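# Lift the potato net bag into the crate on the pallet

## Task

Get the entire orange mesh bag of potatoes inside the crate, with the crate still sitting on the pallet at the end. One or both robots may be used, since the bag might be too heavy for a single one. At the end every gripper must have released and every robot must have backed away, and the result must hold without any robot supporting it. The task fails if any robot tips over or is left leaning.

## Robot and tools

Robots. Two identical Hello Robot Stretch 3 units, r1 and r2, each a two-wheeled base (passive omni wheel at the rear) carrying a mast with a lift and a telescoping arm that sticks out to the robot's RIGHT side. The base is 0.33 m long and 0.34 m wide and cannot move sideways; to shift the gripper forward or back, drive the base. Turning in place pivots about the point between the drive wheels, 0.05 m behind the front edge. With the arm retracted and wrist folded, a spin sweeps a 0.28 m radius circle; an unfolded level wrist reaches past it. Nothing in the state reports robot-to-robot contact, and each robot reports in its own frames, so judge their relative placement only from images, lidar_m, wrist_depth_mm and head_depth_mm.

Frames. Base frame: origin on the floor midway between the drive wheels, x forward, y left, z up. hand_pose is in this frame, located where the closed fingertips meet; with all wrist joints at zero its x axis is up, y points back along the arm toward the mast, z toward the rear. Odometry frame is the base frame at scene start; base_odometry counts wheel turns only, so slip shows as travel; heading is positive leftward, -3.142 to 3.142.

execute_actions. Argument actions is a list holding exactly one action (or empty, which just returns state and images). The action is an object keyed by robot name, r1 and/or r2. Each robot entry may hold base, joints, contact_limits. base takes one command only: {"translate_m": d}, a relative drive of d metres from the current base position (forward positive, -1 to 1), or {"rotate_rad": d}, a relative spin in radians (left/counter-clockwise positive, -3.2 to 3.2). joints holds absolute targets by name: lift_m 0 to 1.1 (arm height); arm_m 0 to 0.52 (extension); wrist_yaw_rad -1.345 to 4.42 (0 along the arm, positive swings toward the robot's front, 3.0 folds over the base); wrist_pitch_rad -1.57 to 0.451 (0 level, negative tips fingers down); wrist_roll_rad -2.911 to 2.911; gripper_m -0.089 to 0.179 (larger is wider; actual fingertip gap is about 0.007 smaller when nearly shut, 0.025 smaller when fully open, zero below 0.007); head_pan_rad -3.953 to 1.73 (0 forward, positive left, -1.57 along the arm); head_tilt_rad -1.53 to 0.419 (negative down). Done tolerances: lift and arm ±0.004, wrist yaw and roll ±0.02, pitch ±0.05, gripper ±0.004, head ±0.02. contact_limits {"arm_m": N} sets an effort percentage (1 to 100) at which the arm halts with contact_stop; lower is softer, too low stops instantly, and it caps holding force until the next action. All motions in one action start together. Omitted joints or bases may keep pushing toward earlier targets. Any unknown key or out-of-range value rejects the whole call. cameras lists which images to return (r1_head_camera, r1_nav_camera, r1_wrist_camera, r2_head_camera, r2_nav_camera, r2_wrist_camera, or all); omitted or null means all, [] means none. If a result reports a stop, later calls in that same reply are skipped.

wait {seconds: 0 to 10} lets the scene run without new commands and returns state and images. zoom_image {camera, region [x0,y0,x1,y1] in pixels, top-left origin, at most 504 by 504} enlarges part of that camera's latest full image. finished_scene {scene: number of the current scene} ends it irreversibly and reports success; the goal must already be met and stable.

Results. base_status/joint_status: done, off_target (resting away from target, may still push), contact_stop, time_out, torque_fault. After the last three the target is dropped and the joint holds where it stopped, except a lift or arm that hit something goes slack until commanded again (a loaded slack lift can sag). on_its_own covers joints not commanded; its held at value is the target, not the position. motor_effort is percent of max, positive toward higher values, peak in brackets; readings are biased and noisy. Positive wheel effort pushes forward. base_tilt in degrees (forward, right positive), with a fixed bias up to about 4. turned_by_wheels and turned_by_imu give rotation since last result. lidar_m: 12 distances of 30 degrees each from the base origin, first straight ahead then counter-clockwise (4th left, 7th behind, 10th right), plane 0.17 m up, range 0.15 to 12 m, "-" means nothing; sees other robots, not clear objects; own parts hide sectors 5, 6, 9, 10 when the lift is low. wrist_depth_mm (45 to 1000) and head_depth_mm (280 to 4000, image sideways) are 7x7 grids of median depths.

Gripper. Close below the object's width to grip; open to at least 0.02 above the touching value to release. Neither reading nor done proves a grasp. Overly hard squeezes trigger a stall guard that weakens grip; send a new value to re-squeeze.

Safety. Fold or unfold the wrist only with lift_m in 0.32 to 0.95, wrist_pitch_rad -0.4 and roll near 0; once folded the lift can go to 0.25. With yaw below -0.4 keep pitch at -0.5 or lower. Base moves fast (0.30 m/s) only with lift below 0.30, arm below 0.03 and yaw above 2.54. Pushing the arm into something rigid with the gripper above about 0.45 m, repeated pushes, driving while holding something fixed, or snagging furniture (especially reversing) can tip a robot; undo in small steps, free the gripper, and lower the lift to about 0.2 if still leaning. Robots pressing hard on each other fail the run; once bases touch, even millimetres more is too much. Two robots' travel can differ by up to 2.5 cm per metre, which strains a shared load. The base, wrist and head have no contact stop; wrist servos overloaded for seconds shut off for 10 s. Avoid drops, slams and hard pushes; objects may occasionally be nudged by outside forces.

Cameras. head and nav cameras move with head pan/tilt; wrist camera rides the gripper. Calibration (K, distortion, T_world_to_cam mapping that robot's base frame to the camera) is given per camera and is only approximate, worse for the wrist camera.

Each tool is called after "Request:" by a JSON object that holds its "api" and its "payload".

## Session

Request:
{"api": "execute_actions", "payload": {"actions": []}}

Scene clock: 0.00 s.
r1.base_odometry: x=+0.000 y=+0.000 heading=+0.000 (m, m, rad; r1's odometry frame)
r1.turned_by_wheels: +0.000 (rad since the last result)
r1.turned_by_imu: +0.000 (rad since the last result)
r1.base_tilt: forward=+0.0 right=+0.2 (deg)
r1.lidar_m: 0.98 0.96 1.02 1.22 1.21 1.27 1.83 4.54 4.76 3.64 2.44 1.29
r1.head_depth_mm: 1389 1371 1348 1324 1305 1291 1265 / 1287 1270 1247 1229 1211 1196 1172 / 1199 1175 1163 1153 1131 1122 1103 / 1113 1104 1085 1081 1062 1053 1033 / 1051 1037 1022 1011 999 988 974 / 988 978 960 952 939 933 922 / 935 924 913 903 893 884 877
r1.base_status: not commanded
r1.joint_positions: lift_m=+0.342 arm_m=+0.000 wrist_yaw_rad=+2.930 wrist_pitch_rad=-0.366 wrist_roll_rad=+0.007 gripper_m=+0.037 head_pan_rad=+0.009 head_tilt_rad=-0.018
r1.joint_status: not commanded
r1.motor_effort: left_wheel=+0 right_wheel=+0 lift_m=+36 arm_m=+0 wrist_yaw_rad=-1 wrist_pitch_rad=+5 wrist_roll_rad=+0 gripper_m=+0 head_pan_rad=+0 head_tilt_rad=+1 (%)
r1.hand_pose: x=+0.0273 y=+0.0802 z=+0.3668 quat_wxyz=(+0.202, +0.707, +0.054, +0.676) (m; r1's base frame)
r1.wrist_depth_mm: - - - - - 896 751 / - - - - - 925 776 / - - - - - 962 786 / 780 877 932 - - 975 813 / 651 724 768 810 870 901 823 / 559 - 633 638 698 742 783 / 480 - 528 543 589 616 663
r2.base_odometry: x=+0.000 y=+0.000 heading=+0.000 (m, m, rad; r2's odometry frame)
r2.turned_by_wheels: +0.000 (rad since the last result)
r2.turned_by_imu: +0.000 (rad since the last result)
r2.base_tilt: forward=-0.3 right=-0.1 (deg)
r2.lidar_m: 2.44 3.86 5.10 3.61 1.50 1.13 1.11 1.05 0.80 0.78 0.82 1.16
r2.head_depth_mm: 1818 2152 2232 2336 2455 2534 2024 / 1804 2710 3436 3530 3586 3042 2019 / 1783 2692 3565 3584 3603 3062 2048 / 1764 2633 3623 3563 3524 2597 2084 / 1724 2590 3575 3600 3582 2977 2109 / 1719 2542 3670 3615 3612 3230 2166 / 1698 2510 3625 3595 3603 3289 2180
r2.base_status: not commanded
r2.joint_positions: lift_m=+0.457 arm_m=+0.003 wrist_yaw_rad=+2.961 wrist_pitch_rad=-0.313 wrist_roll_rad=-0.004 gripper_m=+0.037 head_pan_rad=-0.013 head_tilt_rad=-0.006
r2.joint_status: not commanded
r2.motor_effort: left_wheel=-1 right_wheel=+0 lift_m=+29 arm_m=+0 wrist_yaw_rad=+0 wrist_pitch_rad=+5 wrist_roll_rad=+1 gripper_m=-1 head_pan_rad=+0 head_tilt_rad=+2 (%)
r2.hand_pose: x=+0.0212 y=+0.0849 z=+0.4944 quat_wxyz=(+0.173, +0.704, +0.047, +0.687) (m; r2's base frame)
r2.wrist_depth_mm: - - - - - - - / - - - - - - - / - - - - - - - / - - - - - - - / - - - 983 952 893 842 / 887 841 - 770 732 739 707 / 719 706 - 669 640 619 611
pictures: r1_head_camera (sideways: a quarter turn clockwise sets it upright), r1_nav_camera (sideways: a quarter turn counterclockwise sets it upright), r1_wrist_camera, r2_head_camera (sideways: a quarter turn clockwise sets it upright), r2_nav_camera (sideways: a quarter turn counterclockwise sets it upright), r2_wrist_camera
Images, in order (width x height): r1_head_camera 896x504, r1_nav_camera 672x504, r1_wrist_camera 644x364, r2_head_camera 896x504, r2_nav_camera 672x504, r2_wrist_camera 644x364.

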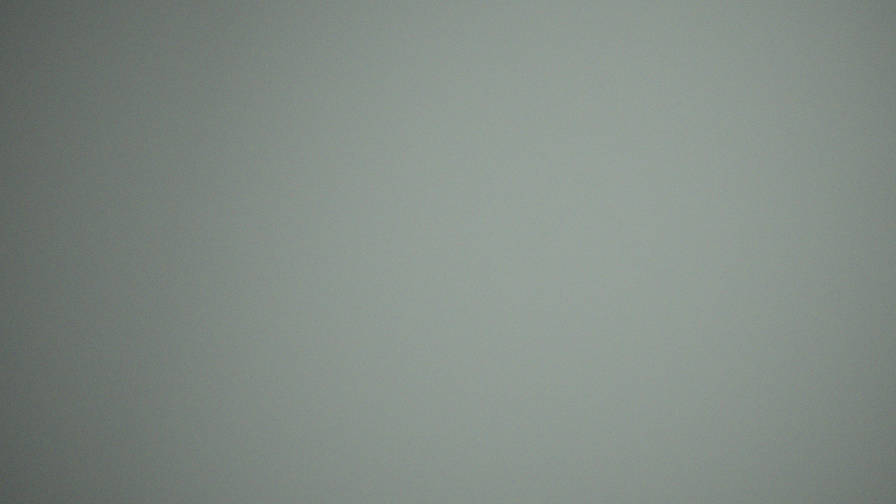

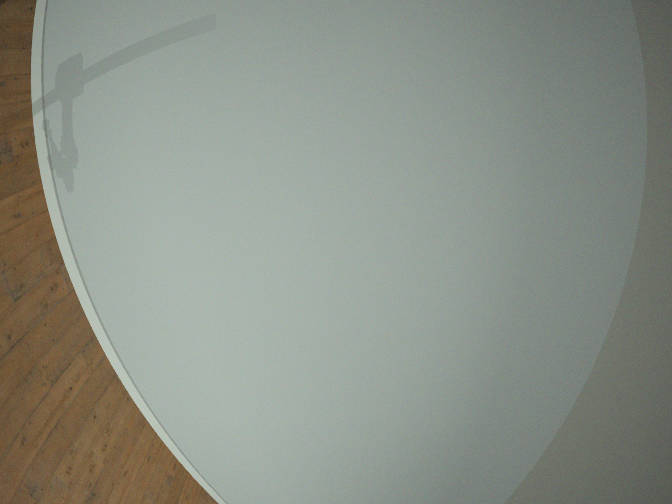

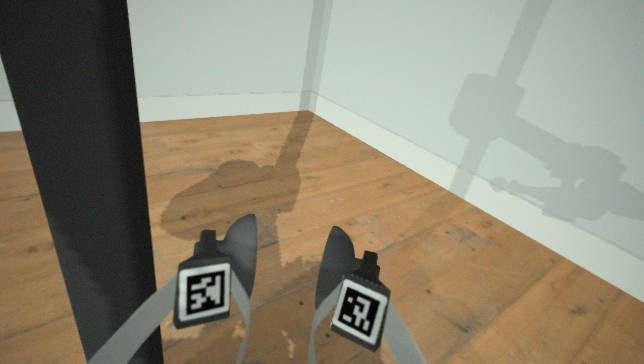

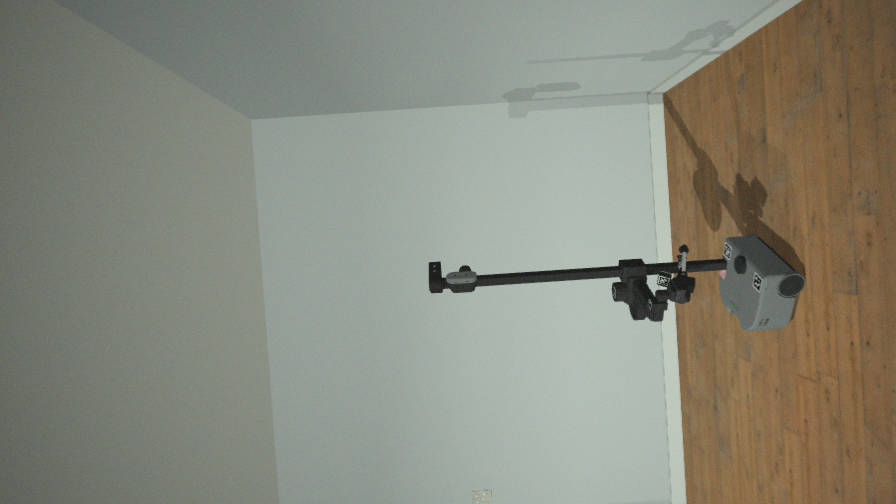

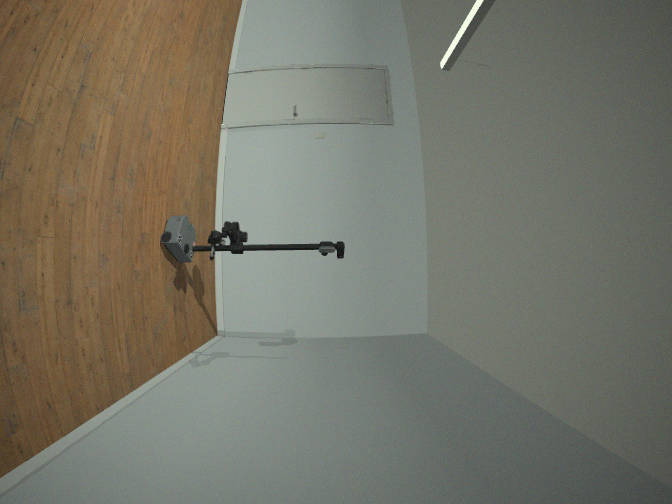

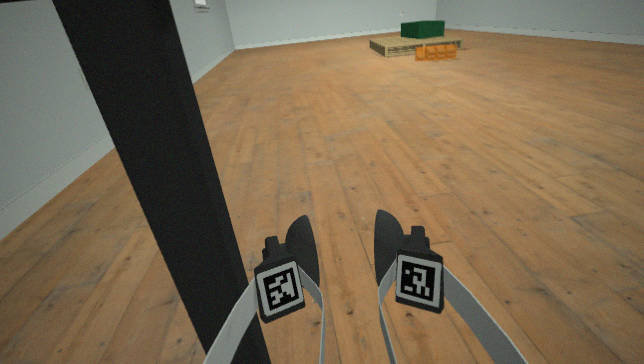

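Request:
{"api": "execute_actions", "payload": {"actions": [{"r2":{"joints":{"head_pan_rad":1.57,"head_tilt_rad":-0.4}},"r1":{"joints":{"head_pan_rad":-2.6,"head_tilt_rad":-0.4}}}], "cameras": ["r1_head_camera","r2_head_camera","r2_nav_camera"]}}

Scene clock: 5.97 s.
r1.base_odometry: x=+0.000 y=+0.000 heading=+0.000 (m, m, rad; r1's odometry frame)
r1.turned_by_wheels: +0.000 (rad since the last result)
r1.turned_by_imu: +0.000 (rad since the last result)
r1.base_tilt: forward=+0.1 right=+0.3 (deg)
r1.lidar_m: 0.98 0.96 1.02 1.23 1.21 1.27 1.83 4.56 4.75 3.67 2.44 1.29
r1.head_depth_mm: 3898 3921 3960 3658 2581 1899 1504 / - - - - 2587 1901 1510 / - - - - 2592 1912 1507 / - - - - 2602 1922 1504 / - - - - 2636 1909 1515 / - - - - 2644 1923 1512 / - - - - 2652 1917 1516
r1.base_status: not commanded
r1.joint_positions: lift_m=+0.342 arm_m=+0.000 wrist_yaw_rad=+2.930 wrist_pitch_rad=-0.366 wrist_roll_rad=+0.007 gripper_m=+0.037 head_pan_rad=-2.593 head_tilt_rad=-0.395
r1.joint_status: all done
r1.motor_effort: left_wheel=+0(1) right_wheel=+0(0) lift_m=+35(34) arm_m=-1(1) wrist_yaw_rad=+0(1) wrist_pitch_rad=+5(5) wrist_roll_rad=+0(0) gripper_m=+0(0) head_pan_rad=-3(42) head_tilt_rad=-1(18) (%)
r1.hand_pose: x=+0.0273 y=+0.0802 z=+0.3668 quat_wxyz=(+0.202, +0.707, +0.054, +0.676) (m; r1's base frame)
r1.wrist_depth_mm: - - - - - 896 751 / - - - - - 928 775 / - - - - - 944 792 / 775 886 921 - - 996 806 / 650 718 771 801 858 923 829 / 552 - 641 641 714 749 772 / 480 - 522 550 593 610 656
r2.base_odometry: x=+0.000 y=+0.000 heading=+0.000 (m, m, rad; r2's odometry frame)
r2.turned_by_wheels: +0.000 (rad since the last result)
r2.turned_by_imu: +0.001 (rad since the last result)
r2.base_tilt: forward=-0.4 right=-0.1 (deg)
r2.lidar_m: 2.45 3.87 5.09 3.64 1.50 1.13 1.10 1.05 0.80 0.78 0.82 1.16
r2.head_depth_mm: - - - 3275 2201 1659 1326 / - - - 3294 2211 1673 1337 / - - - 3392 2266 1693 1335 / - - - 3445 2280 1696 1350 / - - - 3432 2281 1704 1363 / - - - 3577 2309 1724 1363 / 3096 3089 3025 2885 2336 1745 1417
r2.base_status: not commanded
r2.joint_positions: lift_m=+0.457 arm_m=+0.003 wrist_yaw_rad=+2.961 wrist_pitch_rad=-0.313 wrist_roll_rad=-0.004 gripper_m=+0.037 head_pan_rad=+1.563 head_tilt_rad=-0.395
r2.joint_status: all done
r2.motor_effort: left_wheel=-1(1) right_wheel=+0(0) lift_m=+29(29) arm_m=+0(0) wrist_yaw_rad=-1(0) wrist_pitch_rad=+5(5) wrist_roll_rad=+1(1) gripper_m=+0(0) head_pan_rad=+3(38) head_tilt_rad=-2(25) (%)
r2.hand_pose: x=+0.0212 y=+0.0849 z=+0.4944 quat_wxyz=(+0.173, +0.704, +0.047, +0.687) (m; r2's base frame)
r2.wrist_depth_mm: - - - - - - - / - - - - - - - / - - - - - - - / - - - - - - - / - - - 964 963 886 856 / 879 849 - 775 740 729 709 / 714 705 - 660 639 625 604
pictures: r1_head_camera (sideways: a quarter turn clockwise sets it upright), r2_head_camera (sideways: a quarter turn clockwise sets it upright), r2_nav_camera (sideways: a quarter turn counterclockwise sets it upright)
camera_calibration (this result's frames):
r1_head_camera: T_world_to_cam=[[0.29215, 0.123603, -0.948352, 1.25198], [0.470037, -0.882143, 0.029826, -0.0394798], [-0.832895, -0.454474, -0.315816, 0.374032], [0, 0, 0, 1]] pos_world=[-0.0356801, -0.0195879, 1.30662]
r2_head_camera: T_world_to_cam=[[-0.0661367, -0.381676, -0.921927, 1.21804], [-0.997449, 0.0501689, 0.0507846, -0.0608461], [0.0268688, 0.922934, -0.38402, 0.459828], [0, 0, 0, 1]] pos_world=[0.00751112, 0.0435577, 1.30262]
r2_nav_camera: T_world_to_cam=[[0.0297655, 0.340587, 0.939742, -1.17139], [0.999108, -0.0383114, -0.0177609, 0.065128], [0.0299537, 0.939432, -0.341423, 0.407158], [0, 0, 0, 1]] pos_world=[-0.0423987, 0.0189578, 1.24097]
Images, in order (width x height): r1_head_camera 896x504, r2_head_camera 896x504, r2_nav_camera 672x504.

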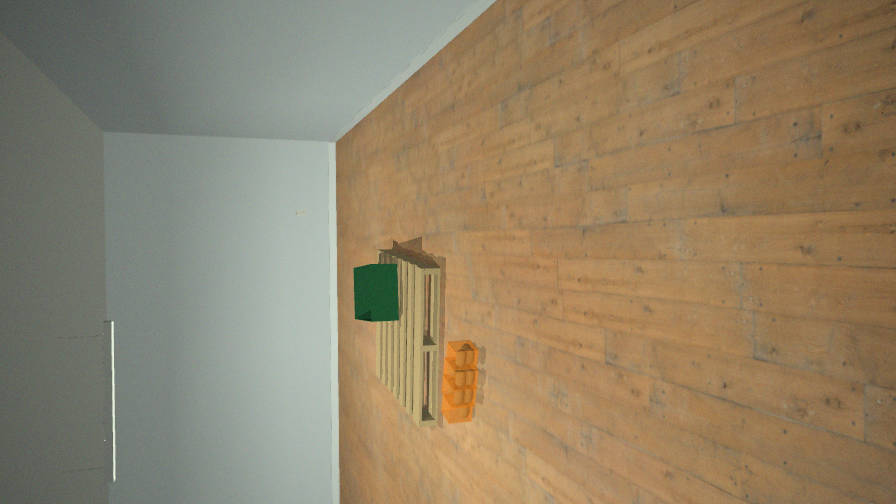

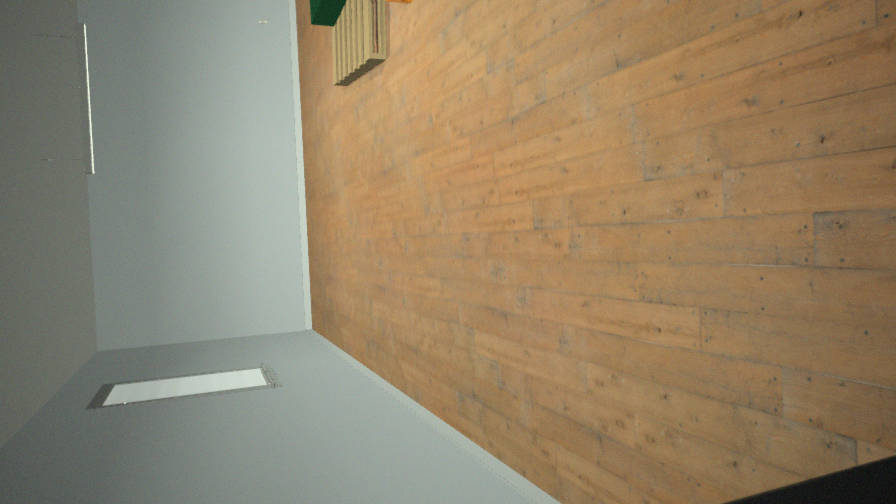

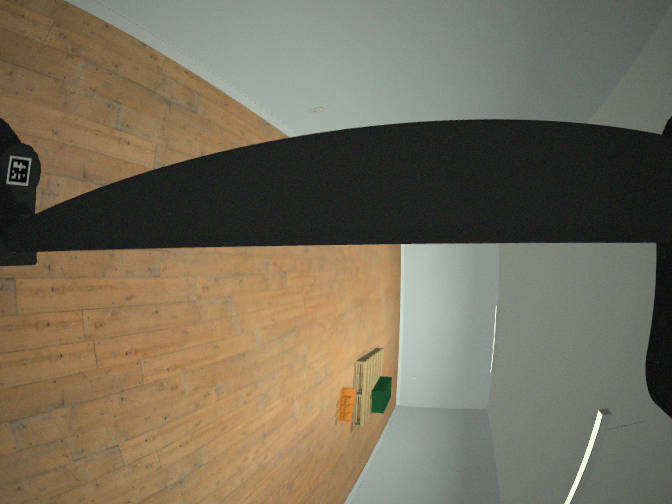

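Request:
{"api": "execute_actions", "payload": {"actions": [{"r1":{"base":{"rotate_rad":-2.372},"joints":{"lift_m":0.27,"head_pan_rad":0,"head_tilt_rad":-0.5}}}], "cameras": []}}

Request:
{"api": "execute_actions", "payload": {"actions": [{"r1":{"base":{"translate_m":1}}}], "cameras": []}}

Request:
{"api": "execute_actions", "payload": {"actions": [{"r1":{"base":{"translate_m":1}}}], "cameras": []}}

Request:
{"api": "execute_actions", "payload": {"actions": [{"r1":{"base":{"translate_m":0.9}}}], "cameras": []}}

Request:
{"api": "execute_actions", "payload": {"actions": [{"r1":{"base":{"rotate_rad":1.2},"joints":{"head_pan_rad":-1.4,"head_tilt_rad":-0.9}}}], "cameras": ["r1_head_camera"]}}

Scene clock: 19.03 s.
r1.base_odometry: x=+0.000 y=+0.000 heading=-2.372 (m, m, rad; r1's odometry frame)
r1.turned_by_wheels: -2.372 (rad since the last result)
r1.turned_by_imu: -2.380 (rad since the last result)
r1.base_tilt: forward=+0.0 right=+0.5 (deg)
r1.lidar_m: 4.55 4.03 3.57 1.80 1.09 0.96 0.96 1.15 1.20 1.20 1.43 2.58
r1.head_depth_mm: - - - 3165 2226 1710 1389 / - - - 3210 2237 1707 1386 / - - - 3191 2217 1719 1381 / - - - 3192 2233 1701 1390 / - - - 3246 2218 1705 1395 / - - - 3176 2234 1716 1392 / - - - 3203 2238 1710 1389
r1.base_status: done
r1.joint_positions: lift_m=+0.270 arm_m=+0.000 wrist_yaw_rad=+2.930 wrist_pitch_rad=-0.367 wrist_roll_rad=+0.007 gripper_m=+0.037 head_pan_rad=-0.007 head_tilt_rad=-0.495
r1.joint_status: all done
r1.motor_effort: left_wheel=+1(13) right_wheel=-2(5) lift_m=+25(28) arm_m=-1(1) wrist_yaw_rad=+1(2) wrist_pitch_rad=+5(5) wrist_roll_rad=+0(0) gripper_m=+0(0) head_pan_rad=+3(42) head_tilt_rad=-2(9) (%)
r1.hand_pose: x=+0.0273 y=+0.0800 z=+0.2947 quat_wxyz=(+0.202, +0.707, +0.054, +0.675) (m; r1's base frame)
r1.wrist_depth_mm: - - - - - - - / - - - - - - - / - 988 - - - - - / 662 738 792 872 957 - - / 549 606 658 689 732 799 854 / 466 - 532 537 593 627 677 / - - - 465 503 527 557
r2.base_odometry: x=+0.000 y=+0.000 heading=+0.000 (m, m, rad; r2's odometry frame)
r2.turned_by_wheels: +0.000 (rad since the last result)
r2.turned_by_imu: +0.001 (rad since the last result)
r2.base_tilt: forward=-0.2 right=+0.0 (deg)
r2.lidar_m: 2.34 3.85 5.07 3.62 1.50 1.13 1.10 1.05 0.80 0.78 0.82 1.16
r2.head_depth_mm: - - - 3256 2213 1657 1318 / - - - 3304 2243 1660 1336 / - - - 3397 2240 1689 1337 / - - - 3445 2258 1720 1350 / - - - 3507 2302 1694 1360 / - - - 3485 2321 1715 1371 / 3176 3093 2956 2920 2353 1725 1417
r2.base_status: not commanded
r2.joint_positions: lift_m=+0.457 arm_m=+0.003 wrist_yaw_rad=+2.961 wrist_pitch_rad=-0.313 wrist_roll_rad=-0.004 gripper_m=+0.037 head_pan_rad=+1.563 head_tilt_rad=-0.395
r2.joint_status: not commanded
r2.motor_effort: left_wheel=-1(1) right_wheel=+0(0) lift_m=+29(29) arm_m=+0(0) wrist_yaw_rad=+0(0) wrist_pitch_rad=+4(5) wrist_roll_rad=+1(1) gripper_m=+0(0) head_pan_rad=+3(3) head_tilt_rad=-2(3) (%)
r2.hand_pose: x=+0.0212 y=+0.0849 z=+0.4944 quat_wxyz=(+0.173, +0.704, +0.047, +0.687) (m; r2's base frame)
r2.wrist_depth_mm: - - - - - - - / - - - - - - - / - - - - - - - / - - - - - - - / - - - 982 958 878 856 / 881 836 - 784 745 750 705 / 724 700 - 671 635 613 603
pictures: none
No camera images: the call's "cameras" was empty. Leave "cameras" out to get every camera's image.

Scene clock: 24.07 s.
r1.base_odometry: x=-0.718 y=-0.696 heading=-2.372 (m, m, rad; r1's odometry frame)
r1.turned_by_wheels: +0.000 (rad since the last result)
r1.turned_by_imu: +0.008 (rad since the last result)
r1.base_tilt: forward=+0.1 right=+0.4 (deg)
r1.lidar_m: 3.58 3.66 3.26 2.41 2.17 1.92 1.93 1.69 1.51 1.51 1.77 3.33
r1.head_depth_mm: - - - 3202 2226 1700 1388 / - - - 3158 2215 1713 1387 / - - - 3213 2226 1705 1387 / - - - 3191 2219 1712 1386 / - - - 3173 2216 1716 1390 / - - - 3159 2216 1711 1391 / - - - 3234 2205 1721 1390
r1.base_status: done
r1.joint_positions: lift_m=+0.270 arm_m=+0.000 wrist_yaw_rad=+2.930 wrist_pitch_rad=-0.367 wrist_roll_rad=+0.007 gripper_m=+0.037 head_pan_rad=-0.007 head_tilt_rad=-0.495
r1.joint_status: not commanded
r1.motor_effort: left_wheel=+0(11) right_wheel=-1(5) lift_m=+25(25) arm_m=-1(1) wrist_yaw_rad=+0(1) wrist_pitch_rad=+5(5) wrist_roll_rad=+0(0) gripper_m=+0(0) head_pan_rad=+3(4) head_tilt_rad=-2(2) (%)
r1.hand_pose: x=+0.0273 y=+0.0800 z=+0.2946 quat_wxyz=(+0.202, +0.707, +0.054, +0.675) (m; r1's base frame)
r1.wrist_depth_mm: - - - - - - - / - - - - - - - / - 979 - - - - - / 666 735 799 866 955 - - / 548 609 649 678 731 780 870 / 467 - 537 541 599 641 673 / - - - 464 498 519 550
r2.base_odometry: x=+0.000 y=+0.000 heading=+0.000 (m, m, rad; r2's odometry frame)
r2.turned_by_wheels: +0.000 (rad since the last result)
r2.turned_by_imu: +0.001 (rad since the last result)
r2.base_tilt: forward=-0.4 right=-0.1 (deg)
r2.lidar_m: 3.67 2.29 5.09 3.63 1.49 1.13 1.10 1.05 0.80 0.77 0.82 1.16
r2.head_depth_mm: - - - 3267 2215 1661 1322 / - - - 3304 2211 1658 1324 / - - - 3390 2238 1677 1336 / - - - 3425 2272 1699 1355 / - - - 3423 2292 1708 1365 / - - - 3535 2299 1722 1360 / 3148 3079 2981 2896 2325 1730 1414
r2.base_status: not commanded
r2.joint_positions: lift_m=+0.457 arm_m=+0.003 wrist_yaw_rad=+2.961 wrist_pitch_rad=-0.313 wrist_roll_rad=-0.004 gripper_m=+0.037 head_pan_rad=+1.563 head_tilt_rad=-0.395
r2.joint_status: not commanded
r2.motor_effort: left_wheel=-1(2) right_wheel=+0(0) lift_m=+29(29) arm_m=+0(0) wrist_yaw_rad=+0(0) wrist_pitch_rad=+5(5) wrist_roll_rad=+1(1) gripper_m=+0(0) head_pan_rad=+3(4) head_tilt_rad=-2(2) (%)
r2.hand_pose: x=+0.0212 y=+0.0849 z=+0.4944 quat_wxyz=(+0.173, +0.704, +0.047, +0.687) (m; r2's base frame)
r2.wrist_depth_mm: - - - - - - - / - - - - - - - / - - - - - - - / - - - - - - - / - - - 976 969 889 857 / 877 842 - 780 741 730 718 / 730 694 - 661 640 619 605
pictures: none
No camera images: the call's "cameras" was empty. Leave "cameras" out to get every camera's image.

Scene clock: 29.10 s.
r1.base_odometry: x=-1.436 y=-1.392 heading=-2.372 (m, m, rad; r1's odometry frame)
r1.turned_by_wheels: +0.000 (rad since the last result)
r1.turned_by_imu: +0.008 (rad since the last result)
r1.base_tilt: forward=+0.1 right=+0.5 (deg)
r1.lidar_m: 5.38 3.31 2.95 2.96 3.23 2.87 2.89 2.04 1.80 1.81 2.18 2.60
r1.head_depth_mm: - - - 2750 2211 1711 1381 / - - - 2833 2223 1705 1382 / - - - 3031 2226 1724 1388 / - - - 3195 2221 1714 1384 / - - - 3168 2234 1716 1389 / - - - 3193 2217 1714 1394 / - - - 3190 2235 1724 1390
r1.base_status: done
r1.joint_positions: lift_m=+0.270 arm_m=+0.000 wrist_yaw_rad=+2.930 wrist_pitch_rad=-0.367 wrist_roll_rad=+0.007 gripper_m=+0.037 head_pan_rad=-0.007 head_tilt_rad=-0.495
r1.joint_status: not commanded
r1.motor_effort: left_wheel=+0(10) right_wheel=+0(6) lift_m=+25(25) arm_m=-1(1) wrist_yaw_rad=-1(0) wrist_pitch_rad=+5(5) wrist_roll_rad=+0(0) gripper_m=+0(0) head_pan_rad=+3(4) head_tilt_rad=-2(2) (%)
r1.hand_pose: x=+0.0273 y=+0.0800 z=+0.2945 quat_wxyz=(+0.202, +0.707, +0.054, +0.675) (m; r1's base frame)
r1.wrist_depth_mm: - - - - - - - / - - - - - - - / - 981 - - - - - / 674 746 795 864 943 - - / 547 618 650 690 731 797 852 / 469 - 532 538 594 634 678 / - - - 464 504 529 557
r2.base_odometry: x=+0.000 y=+0.000 heading=+0.000 (m, m, rad; r2's odometry frame)
r2.turned_by_wheels: +0.000 (rad since the last result)
r2.turned_by_imu: +0.001 (rad since the last result)
r2.base_tilt: forward=-0.3 right=-0.1 (deg)
r2.lidar_m: 3.66 3.90 2.63 3.63 1.50 1.13 1.11 1.05 0.80 0.78 0.82 1.16
r2.head_depth_mm: - - - 3287 2199 1636 1328 / - - - 3291 2230 1666 1331 / - - - 3365 2238 1678 1342 / - - - 3404 2270 1680 1353 / - - - 3484 2299 1692 1363 / - - - 3570 2321 1715 1367 / 3153 3099 2995 2890 2341 1738 1416
r2.base_status: not commanded
r2.joint_positions: lift_m=+0.457 arm_m=+0.003 wrist_yaw_rad=+2.961 wrist_pitch_rad=-0.313 wrist_roll_rad=-0.004 gripper_m=+0.037 head_pan_rad=+1.563 head_tilt_rad=-0.395
r2.joint_status: not commanded
r2.motor_effort: left_wheel=-1(2) right_wheel=+1(0) lift_m=+29(29) arm_m=+0(0) wrist_yaw_rad=+1(0) wrist_pitch_rad=+5(5) wrist_roll_rad=+1(1) gripper_m=-1(0) head_pan_rad=+3(3) head_tilt_rad=-2(2) (%)
r2.hand_pose: x=+0.0212 y=+0.0849 z=+0.4944 quat_wxyz=(+0.173, +0.704, +0.047, +0.687) (m; r2's base frame)
r2.wrist_depth_mm: - - - - - - - / - - - - - - - / - - - - - - - / - - - - - - - / - - - 952 965 876 867 / 878 842 - 763 739 737 702 / 714 706 - 663 644 618 604
pictures: none
No camera images: the call's "cameras" was empty. Leave "cameras" out to get every camera's image.

Scene clock: 33.80 s.
r1.base_odometry: x=-2.082 y=-2.018 heading=-2.372 (m, m, rad; r1's odometry frame)
r1.turned_by_wheels: +0.000 (rad since the last result)
r1.turned_by_imu: +0.007 (rad since the last result)
r1.base_tilt: forward=+0.1 right=+0.4 (deg)
r1.lidar_m: 4.83 2.97 2.65 2.68 3.21 3.73 3.76 2.34 2.10 2.11 2.55 1.78
r1.head_depth_mm: - - - 3164 2053 1570 1396 / - - - 3161 2107 1607 1385 / - - - 3181 2140 1654 1392 / - - - 3202 2244 1680 1396 / - - - 3203 2227 1704 1397 / - - - 3203 2245 1716 1397 / - - - 3175 2221 1720 1391
r1.base_status: done
r1.joint_positions: lift_m=+0.270 arm_m=+0.000 wrist_yaw_rad=+2.930 wrist_pitch_rad=-0.367 wrist_roll_rad=+0.007 gripper_m=+0.037 head_pan_rad=-0.007 head_tilt_rad=-0.495
r1.joint_status: not commanded
r1.motor_effort: left_wheel=-1(9) right_wheel=+1(6) lift_m=+25(25) arm_m=-1(1) wrist_yaw_rad=+0(0) wrist_pitch_rad=+5(5) wrist_roll_rad=+0(0) gripper_m=+0(0) head_pan_rad=+3(3) head_tilt_rad=-2(2) (%)
r1.hand_pose: x=+0.0273 y=+0.0800 z=+0.2945 quat_wxyz=(+0.203, +0.707, +0.054, +0.675) (m; r1's base frame)
r1.wrist_depth_mm: - - - - - - - / - - - - - - - / - - - - - - - / 673 747 801 847 976 - - / 551 616 646 683 736 794 857 / 471 - 530 545 597 628 679 / - - - 464 502 526 559
r2.base_odometry: x=+0.000 y=+0.000 heading=+0.000 (m, m, rad; r2's odometry frame)
r2.turned_by_wheels: +0.000 (rad since the last result)
r2.turned_by_imu: +0.001 (rad since the last result)
r2.base_tilt: forward=-0.4 right=-0.2 (deg)
r2.lidar_m: 3.67 3.89 3.19 3.63 1.49 1.13 1.11 1.05 0.80 0.78 0.82 1.17
r2.head_depth_mm: - - - 3259 2206 1653 1323 / - - - 3303 2218 1663 1334 / - - - 3336 2260 1682 1339 / - - - 3418 2256 1692 1345 / - - - 3495 2308 1718 1360 / - - - 3569 2307 1721 1370 / 3152 3051 2996 2910 2343 1731 1413
r2.base_status: not commanded
r2.joint_positions: lift_m=+0.457 arm_m=+0.003 wrist_yaw_rad=+2.961 wrist_pitch_rad=-0.313 wrist_roll_rad=-0.004 gripper_m=+0.037 head_pan_rad=+1.563 head_tilt_rad=-0.395
r2.joint_status: not commanded
r2.motor_effort: left_wheel=-2(2) right_wheel=+0(0) lift_m=+29(29) arm_m=+1(0) wrist_yaw_rad=+0(1) wrist_pitch_rad=+5(5) wrist_roll_rad=+1(1) gripper_m=-1(1) head_pan_rad=+4(4) head_tilt_rad=-2(2) (%)
r2.hand_pose: x=+0.0212 y=+0.0849 z=+0.4944 quat_wxyz=(+0.173, +0.704, +0.047, +0.687) (m; r2's base frame)
r2.wrist_depth_mm: - - - - - - - / - - - - - - - / - - - - - - - / - - - - - - - / - - - 978 951 879 858 / 883 841 - 787 733 746 712 / 720 705 - 662 644 620 604
pictures: none
No camera images: the call's "cameras" was empty. Leave "cameras" out to get every camera's image.

Scene clock: 35.77 s.
r1.base_odometry: x=-2.082 y=-2.018 heading=-1.172 (m, m, rad; r1's odometry frame)
r1.turned_by_wheels: +1.200 (rad since the last result)
r1.turned_by_imu: +1.204 (rad since the last result)
r1.base_tilt: forward=+0.1 right=+0.4 (deg)
r1.lidar_m: 2.66 2.74 3.25 3.73 3.12 2.19 2.10 2.16 1.84 1.78 3.95 2.79
r1.head_depth_mm: 3947 2366 1936 1710 1515 1312 1159 / 3923 2339 1977 1700 1503 1284 1152 / 3911 2529 2019 1734 1503 1280 1145 / 3878 2684 2001 1725 1495 1295 1166 / 3848 2794 2156 1731 1488 1295 1144 / 3868 2762 2158 1740 1489 1284 1140 / 3774 2740 2135 1752 1482 1280 1140
r1.base_status: done
r1.joint_positions: lift_m=+0.270 arm_m=+0.000 wrist_yaw_rad=+2.930 wrist_pitch_rad=-0.367 wrist_roll_rad=+0.007 gripper_m=+0.037 head_pan_rad=-1.393 head_tilt_rad=-0.889
r1.joint_status: all done
r1.motor_effort: left_wheel=-2(11) right_wheel=+2(10) lift_m=+25(25) arm_m=-1(1) wrist_yaw_rad=-1(0) wrist_pitch_rad=+5(5) wrist_roll_rad=+0(0) gripper_m=+0(1) head_pan_rad=-3(43) head_tilt_rad=-3(20) (%)
r1.hand_pose: x=+0.0273 y=+0.0800 z=+0.2945 quat_wxyz=(+0.203, +0.707, +0.054, +0.675) (m; r1's base frame)
r1.wrist_depth_mm: - - - - - - - / - - - - - - - / - 975 - - - - - / 674 753 788 871 946 - - / 543 613 645 683 730 781 857 / 469 - 534 541 594 636 685 / - - - 467 502 521 553
r2.base_odometry: x=+0.000 y=+0.000 heading=+0.000 (m, m, rad; r2's odometry frame)
r2.turned_by_wheels: +0.000 (rad since the last result)
r2.turned_by_imu: +0.000 (rad since the last result)
r2.base_tilt: forward=-0.3 right=+0.0 (deg)
r2.lidar_m: 3.66 3.87 3.24 3.61 1.49 1.13 1.10 1.05 0.80 0.78 0.82 1.16
r2.head_depth_mm: - - - 3295 2179 1654 1325 / - - - 3384 2242 1669 1330 / - - - 3369 2261 1675 1343 / - - - 3425 2267 1689 1343 / - - - 3487 2293 1710 1359 / - - - 3494 2326 1712 1367 / 3173 3091 2971 2903 2354 1740 1422
r2.base_status: not commanded
r2.joint_positions: lift_m=+0.457 arm_m=+0.003 wrist_yaw_rad=+2.961 wrist_pitch_rad=-0.313 wrist_roll_rad=-0.004 gripper_m=+0.037 head_pan_rad=+1.563 head_tilt_rad=-0.395
r2.joint_status: not commanded
r2.motor_effort: left_wheel=-1(1) right_wheel=+0(0) lift_m=+29(29) arm_m=+0(0) wrist_yaw_rad=+0(0) wrist_pitch_rad=+5(4) wrist_roll_rad=+1(1) gripper_m=+0(0) head_pan_rad=+3(3) head_tilt_rad=-2(2) (%)
r2.hand_pose: x=+0.0212 y=+0.0849 z=+0.4944 quat_wxyz=(+0.173, +0.704, +0.047, +0.687) (m; r2's base frame)
r2.wrist_depth_mm: - - - - - - - / - - - - - - - / - - - - - - - / - - - - - - - / - - - 983 966 888 846 / 870 832 - 775 752 737 708 / 722 702 - 657 634 618 610
pictures: r1_head_camera (sideways: a quarter turn clockwise sets it upright)
camera_calibration (this result's frames):
r1_head_camera: T_world_to_cam=[[-0.0822934, 0.722818, -0.686121, 0.912336], [0.993772, 0.111417, -0.00181692, -0.00146975], [0.0751322, -0.681997, -0.727485, 0.904099], [0, 0, 0, 1]] pos_world=[0.00861279, -0.0426958, 1.28369]
Images, in order (width x height): r1_head_camera 896x504.

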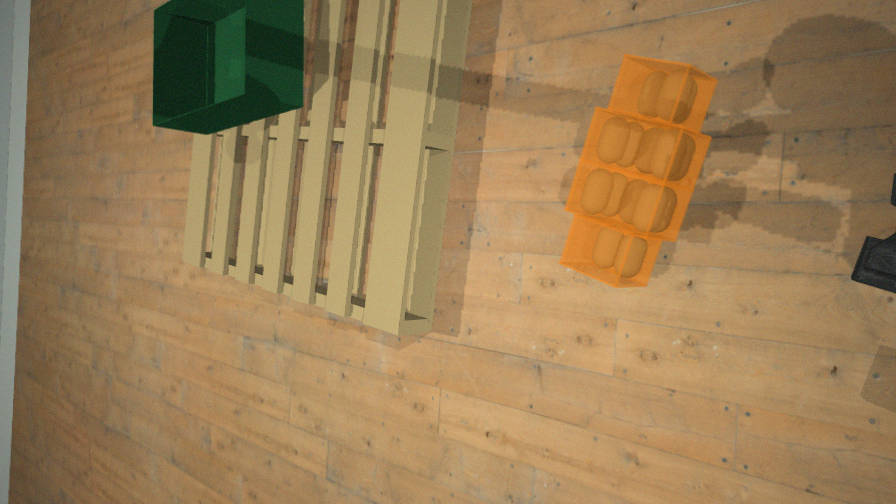

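Request:
{"api": "execute_actions", "payload": {"actions": [{"r1":{"base":{"rotate_rad":-0.18}},"r2":{"base":{"rotate_rad":2.9},"joints":{"lift_m":0.27,"head_pan_rad":0,"head_tilt_rad":-0.5}}}], "cameras": []}}

Request:
{"api": "execute_actions", "payload": {"actions": [{"r1":{"base":{"translate_m":-0.75}}}], "cameras": []}}

Request:
{"api": "execute_actions", "payload": {"actions": [{"r1":{"base":{"rotate_rad":1.571},"joints":{"head_pan_rad":-2.4,"head_tilt_rad":-0.7}}}], "cameras": ["r1_head_camera","r2_head_camera","r2_nav_camera"]}}

Scene clock: 62.67 s.
r1.base_odometry: x=-2.082 y=-2.018 heading=-1.352 (m, m, rad; r1's odometry frame)
r1.turned_by_wheels: -0.180 (rad since the last result)
r1.turned_by_imu: -0.180 (rad since the last result)
r1.base_tilt: forward=+0.0 right=+0.4 (deg)
r1.lidar_m: 2.66 2.67 3.18 3.34 3.73 2.36 2.11 2.11 2.49 1.78 5.03 3.02
r1.head_depth_mm: 3993 2845 2203 1747 1509 1314 1154 / 3984 2410 1980 1744 1507 1304 1155 / 3998 2443 1984 1730 1497 1276 1149 / 3936 2480 1992 1727 1492 1278 1164 / 3866 2677 1972 1716 1492 1293 1145 / 3889 2756 2013 1718 1490 1295 1145 / 3773 2754 2145 1754 1485 1292 1137
r1.base_status: done
r1.joint_positions: lift_m=+0.270 arm_m=+0.000 wrist_yaw_rad=+2.930 wrist_pitch_rad=-0.367 wrist_roll_rad=+0.007 gripper_m=+0.037 head_pan_rad=-1.393 head_tilt_rad=-0.889
r1.joint_status: not commanded
r1.motor_effort: left_wheel=+2(8) right_wheel=-2(6) lift_m=+25(26) arm_m=-1(1) wrist_yaw_rad=+0(1) wrist_pitch_rad=+5(5) wrist_roll_rad=+0(1) gripper_m=+1(0) head_pan_rad=-3(4) head_tilt_rad=-4(4) (%)
r1.hand_pose: x=+0.0273 y=+0.0800 z=+0.2945 quat_wxyz=(+0.203, +0.707, +0.054, +0.675) (m; r1's base frame)
r1.wrist_depth_mm: - - - - - - - / - - - - - - - / - 982 - - - - - / 652 741 780 867 957 - - / 550 611 652 683 735 800 867 / 468 - 535 547 607 627 680 / - - - 460 500 523 551
r2.base_odometry: x=+0.000 y=+0.000 heading=+2.900 (m, m, rad; r2's odometry frame)
r2.turned_by_wheels: +2.900 (rad since the last result)
r2.turned_by_imu: +2.938 (rad since the last result)
r2.base_tilt: forward=-0.3 right=-0.1 (deg)
r2.lidar_m: 1.10 1.11 0.86 0.78 0.78 0.94 1.78 3.69 3.22 5.09 1.99 1.23
r2.head_depth_mm: 982 1082 1195 1336 1515 1514 1241 / 964 1051 1157 1296 1465 1524 1244 / 941 1021 1131 1255 1415 1518 1255 / 915 998 1091 1213 1359 1492 1261 / 894 973 1059 1171 1320 1452 1269 / 878 950 1038 1151 1266 1427 1276 / 852 921 1007 1113 1236 1378 1289
r2.base_status: done
r2.joint_positions: lift_m=+0.271 arm_m=+0.003 wrist_yaw_rad=+2.961 wrist_pitch_rad=-0.313 wrist_roll_rad=-0.004 gripper_m=+0.037 head_pan_rad=+0.007 head_tilt_rad=-0.494
r2.joint_status: all done
r2.motor_effort: left_wheel=-3(13) right_wheel=+2(8) lift_m=+11(22) arm_m=+0(0) wrist_yaw_rad=+0(1) wrist_pitch_rad=+5(5) wrist_roll_rad=+1(1) gripper_m=-1(1) head_pan_rad=-2(36) head_tilt_rad=-3(14) (%)
r2.hand_pose: x=+0.0212 y=+0.0848 z=+0.3076 quat_wxyz=(+0.173, +0.704, +0.048, +0.687) (m; r2's base frame)
r2.wrist_depth_mm: 593 - 696 783 857 965 905 / 635 - 739 829 927 - 935 / 663 - 818 883 982 - 920 / 713 754 843 860 826 783 744 / 725 732 711 680 667 622 590 / 600 584 - 538 515 511 486 / 499 492 - - 447 429 422
pictures: none
No camera images: the call's "cameras" was empty. Leave "cameras" out to get every camera's image.

Scene clock: 66.97 s.
r1.base_odometry: x=-2.245 y=-1.286 heading=-1.352 (m, m, rad; r1's odometry frame)
r1.turned_by_wheels: +0.000 (rad since the last result)
r1.turned_by_imu: -0.005 (rad since the last result)
r1.base_tilt: forward=+0.0 right=+0.5 (deg)
r1.lidar_m: 3.40 3.41 3.59 3.58 2.59 1.54 1.36 1.37 1.62 1.93 1.92 3.88
r1.head_depth_mm: 2997 2782 2202 1790 1507 1308 1154 / 3648 2810 2177 1783 1509 1308 1153 / 3923 2813 2188 1775 1500 1301 1144 / 3842 2800 2148 1784 1496 1300 1165 / 3808 2560 2044 1768 1499 1291 1139 / 3801 2428 2011 1763 1484 1291 1142 / 3749 2405 2016 1757 1479 1287 1136
r1.base_status: done
r1.joint_positions: lift_m=+0.270 arm_m=+0.000 wrist_yaw_rad=+2.930 wrist_pitch_rad=-0.367 wrist_roll_rad=+0.007 gripper_m=+0.037 head_pan_rad=-1.393 head_tilt_rad=-0.889
r1.joint_status: not commanded
r1.motor_effort: left_wheel=+3(6) right_wheel=-2(8) lift_m=+25(24) arm_m=-1(1) wrist_yaw_rad=+0(1) wrist_pitch_rad=+5(5) wrist_roll_rad=+0(0) gripper_m=+0(0) head_pan_rad=-3(3) head_tilt_rad=-3(4) (%)
r1.hand_pose: x=+0.0273 y=+0.0800 z=+0.2945 quat_wxyz=(+0.203, +0.707, +0.054, +0.675) (m; r1's base frame)
r1.wrist_depth_mm: - - - - - - - / - - - - - - - / - 977 - - - - - / 667 742 789 874 948 - - / 544 611 661 690 734 792 879 / 467 - 535 545 600 635 667 / - - - 466 500 523 554
r2.base_odometry: x=+0.000 y=+0.000 heading=+2.900 (m, m, rad; r2's odometry frame)
r2.turned_by_wheels: +0.000 (rad since the last result)
r2.turned_by_imu: +0.001 (rad since the last result)
r2.base_tilt: forward=-0.2 right=+0.0 (deg)
r2.lidar_m: 1.10 1.11 0.87 0.78 0.78 0.94 1.79 3.70 3.59 5.07 1.99 1.23
r2.head_depth_mm: 982 1078 1197 1341 1514 1508 1243 / 955 1055 1162 1297 1453 1512 1248 / 938 1024 1127 1252 1408 1517 1258 / 914 998 1091 1217 1352 1495 1258 / 895 973 1064 1181 1314 1455 1265 / 876 944 1037 1146 1266 1422 1277 / 852 922 1009 1108 1233 1384 1284
r2.base_status: not commanded
r2.joint_positions: lift_m=+0.271 arm_m=+0.003 wrist_yaw_rad=+2.961 wrist_pitch_rad=-0.313 wrist_roll_rad=-0.004 gripper_m=+0.037 head_pan_rad=+0.007 head_tilt_rad=-0.494
r2.joint_status: not commanded
r2.motor_effort: left_wheel=-3(3) right_wheel=+2(1) lift_m=+10(11) arm_m=+0(0) wrist_yaw_rad=-1(0) wrist_pitch_rad=+5(5) wrist_roll_rad=+1(1) gripper_m=+0(1) head_pan_rad=-3(3) head_tilt_rad=-2(2) (%)
r2.hand_pose: x=+0.0212 y=+0.0848 z=+0.3076 quat_wxyz=(+0.173, +0.704, +0.048, +0.687) (m; r2's base frame)
r2.wrist_depth_mm: 598 - 695 779 850 958 912 / 629 - 749 823 922 - 939 / 669 - 801 875 993 - 920 / 702 746 840 861 829 773 738 / 734 727 712 684 672 614 590 / 609 572 - 545 516 507 489 / 499 489 - - 446 428 416
pictures: none
No camera images: the call's "cameras" was empty. Leave "cameras" out to get every camera's image.

Scene clock: 69.17 s.
r1.base_odometry: x=-2.245 y=-1.286 heading=+0.219 (m, m, rad; r1's odometry frame)
r1.turned_by_wheels: +1.571 (rad since the last result)
r1.turned_by_imu: +1.575 (rad since the last result)
r1.base_tilt: forward=+0.0 right=+0.4 (deg)
r1.lidar_m: 3.57 2.58 1.53 1.35 1.37 1.63 1.93 1.93 3.86 3.38 3.39 3.59
r1.head_depth_mm: - - 2546 2064 1707 1438 1235 / - - 2709 2064 1745 1432 1227 / - - 2695 2013 1734 1439 1226 / - - 2986 2058 1742 1439 1224 / - - 2971 2110 1732 1414 1230 / - - 2959 2188 1728 1424 1226 / - - 2941 2171 1726 1435 1222
r1.base_status: done
r1.joint_positions: lift_m=+0.270 arm_m=+0.000 wrist_yaw_rad=+2.930 wrist_pitch_rad=-0.367 wrist_roll_rad=+0.007 gripper_m=+0.037 head_pan_rad=-2.393 head_tilt_rad=-0.704
r1.joint_status: all done
r1.motor_effort: left_wheel=-2(9) right_wheel=+2(9) lift_m=+25(25) arm_m=-1(1) wrist_yaw_rad=+1(1) wrist_pitch_rad=+5(5) wrist_roll_rad=+0(0) gripper_m=+0(0) head_pan_rad=-3(41) head_tilt_rad=+1(13) (%)
r1.hand_pose: x=+0.0273 y=+0.0799 z=+0.2945 quat_wxyz=(+0.203, +0.707, +0.054, +0.675) (m; r1's base frame)
r1.wrist_depth_mm: - - - - - - - / - - - - - - - / - 988 - - - - - / 669 734 781 880 942 - - / 551 607 648 690 732 796 862 / 471 - 535 549 596 637 683 / - - - 466 505 525 559
r2.base_odometry: x=+0.000 y=+0.000 heading=+2.900 (m, m, rad; r2's odometry frame)
r2.turned_by_wheels: +0.000 (rad since the last result)
r2.turned_by_imu: +0.000 (rad since the last result)
r2.base_tilt: forward=-0.3 right=-0.1 (deg)
r2.lidar_m: 1.10 1.11 0.87 0.77 0.78 0.94 1.78 3.68 3.61 5.13 1.99 1.23
r2.head_depth_mm: 979 1084 1194 1338 1515 1502 1241 / 959 1051 1161 1288 1462 1517 1254 / 936 1019 1122 1250 1406 1510 1262 / 915 997 1097 1212 1360 1483 1260 / 895 970 1066 1182 1320 1457 1270 / 876 949 1038 1143 1272 1422 1273 / 854 924 1014 1114 1231 1383 1279
r2.base_status: not commanded
r2.joint_positions: lift_m=+0.271 arm_m=+0.003 wrist_yaw_rad=+2.961 wrist_pitch_rad=-0.313 wrist_roll_rad=-0.004 gripper_m=+0.037 head_pan_rad=+0.007 head_tilt_rad=-0.494
r2.joint_status: not commanded
r2.motor_effort: left_wheel=-3(3) right_wheel=+2(2) lift_m=+10(11) arm_m=+0(0) wrist_yaw_rad=+1(0) wrist_pitch_rad=+5(6) wrist_roll_rad=+1(1) gripper_m=+0(0) head_pan_rad=-3(2) head_tilt_rad=-2(2) (%)
r2.hand_pose: x=+0.0212 y=+0.0848 z=+0.3076 quat_wxyz=(+0.173, +0.704, +0.048, +0.687) (m; r2's base frame)
r2.wrist_depth_mm: 590 - 695 767 861 959 909 / 626 - 751 837 918 - 951 / 669 - 810 890 992 - 918 / 703 748 839 859 818 775 748 / 716 725 703 680 665 616 588 / 613 582 - 541 519 516 494 / 498 488 - - 447 429 419
pictures: r1_head_camera (sideways: a quarter turn clockwise sets it upright), r2_head_camera (sideways: a quarter turn clockwise sets it upright), r2_nav_camera (sideways: a quarter turn counterclockwise sets it upright)
camera_calibration (this result's frames):
r1_head_camera: T_world_to_cam=[[0.4624, 0.365309, -0.80792, 1.06776], [0.631003, -0.775711, 0.010399, -0.0151617], [-0.622914, -0.514609, -0.5892, 0.728484], [0, 0, 0, 1]] pos_world=[-0.030384, -0.0269405, 1.29205]
r2_head_camera: T_world_to_cam=[[-0.472358, 0.0597815, -0.879377, 1.165], [0.0400474, 0.998123, 0.0463425, -0.0613854], [0.880496, -0.0133265, -0.473866, 0.571534], [0, 0, 0, 1]] pos_world=[0.0495241, -0.000758948, 1.29815]
r2_nav_camera: T_world_to_cam=[[0.432704, -0.0240167, 0.901216, -1.12357], [-0.0249431, -0.999581, -0.0146621, 0.0673383], [0.901191, -0.0161348, -0.433122, 0.521174], [0, 0, 0, 1]] pos_world=[0.0181762, 0.0487346, 1.2393]
Images, in order (width x height): r1_head_camera 896x504, r2_head_camera 896x504, r2_nav_camera 672x504.

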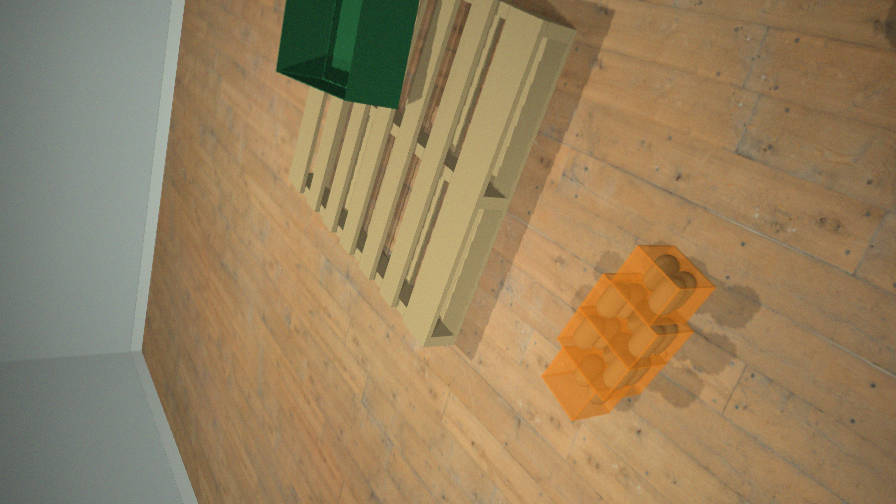

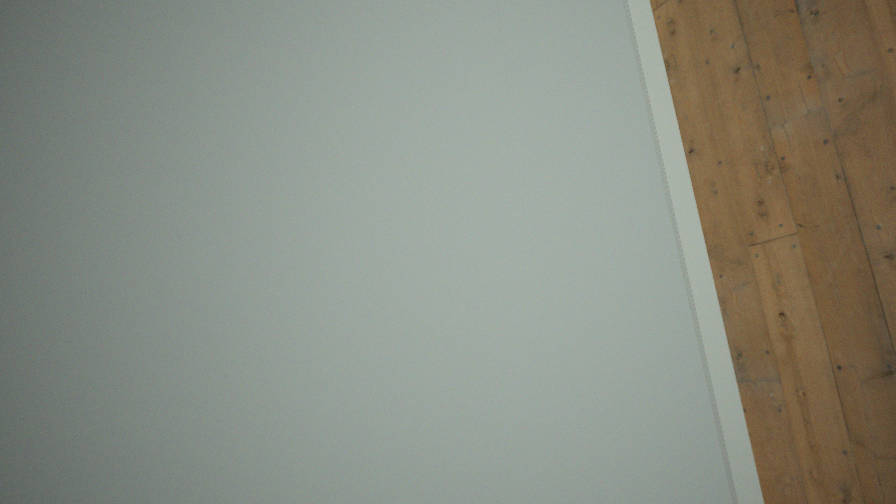

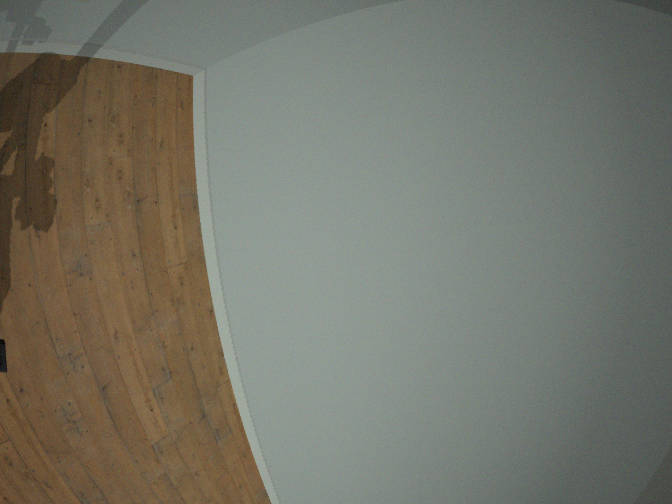

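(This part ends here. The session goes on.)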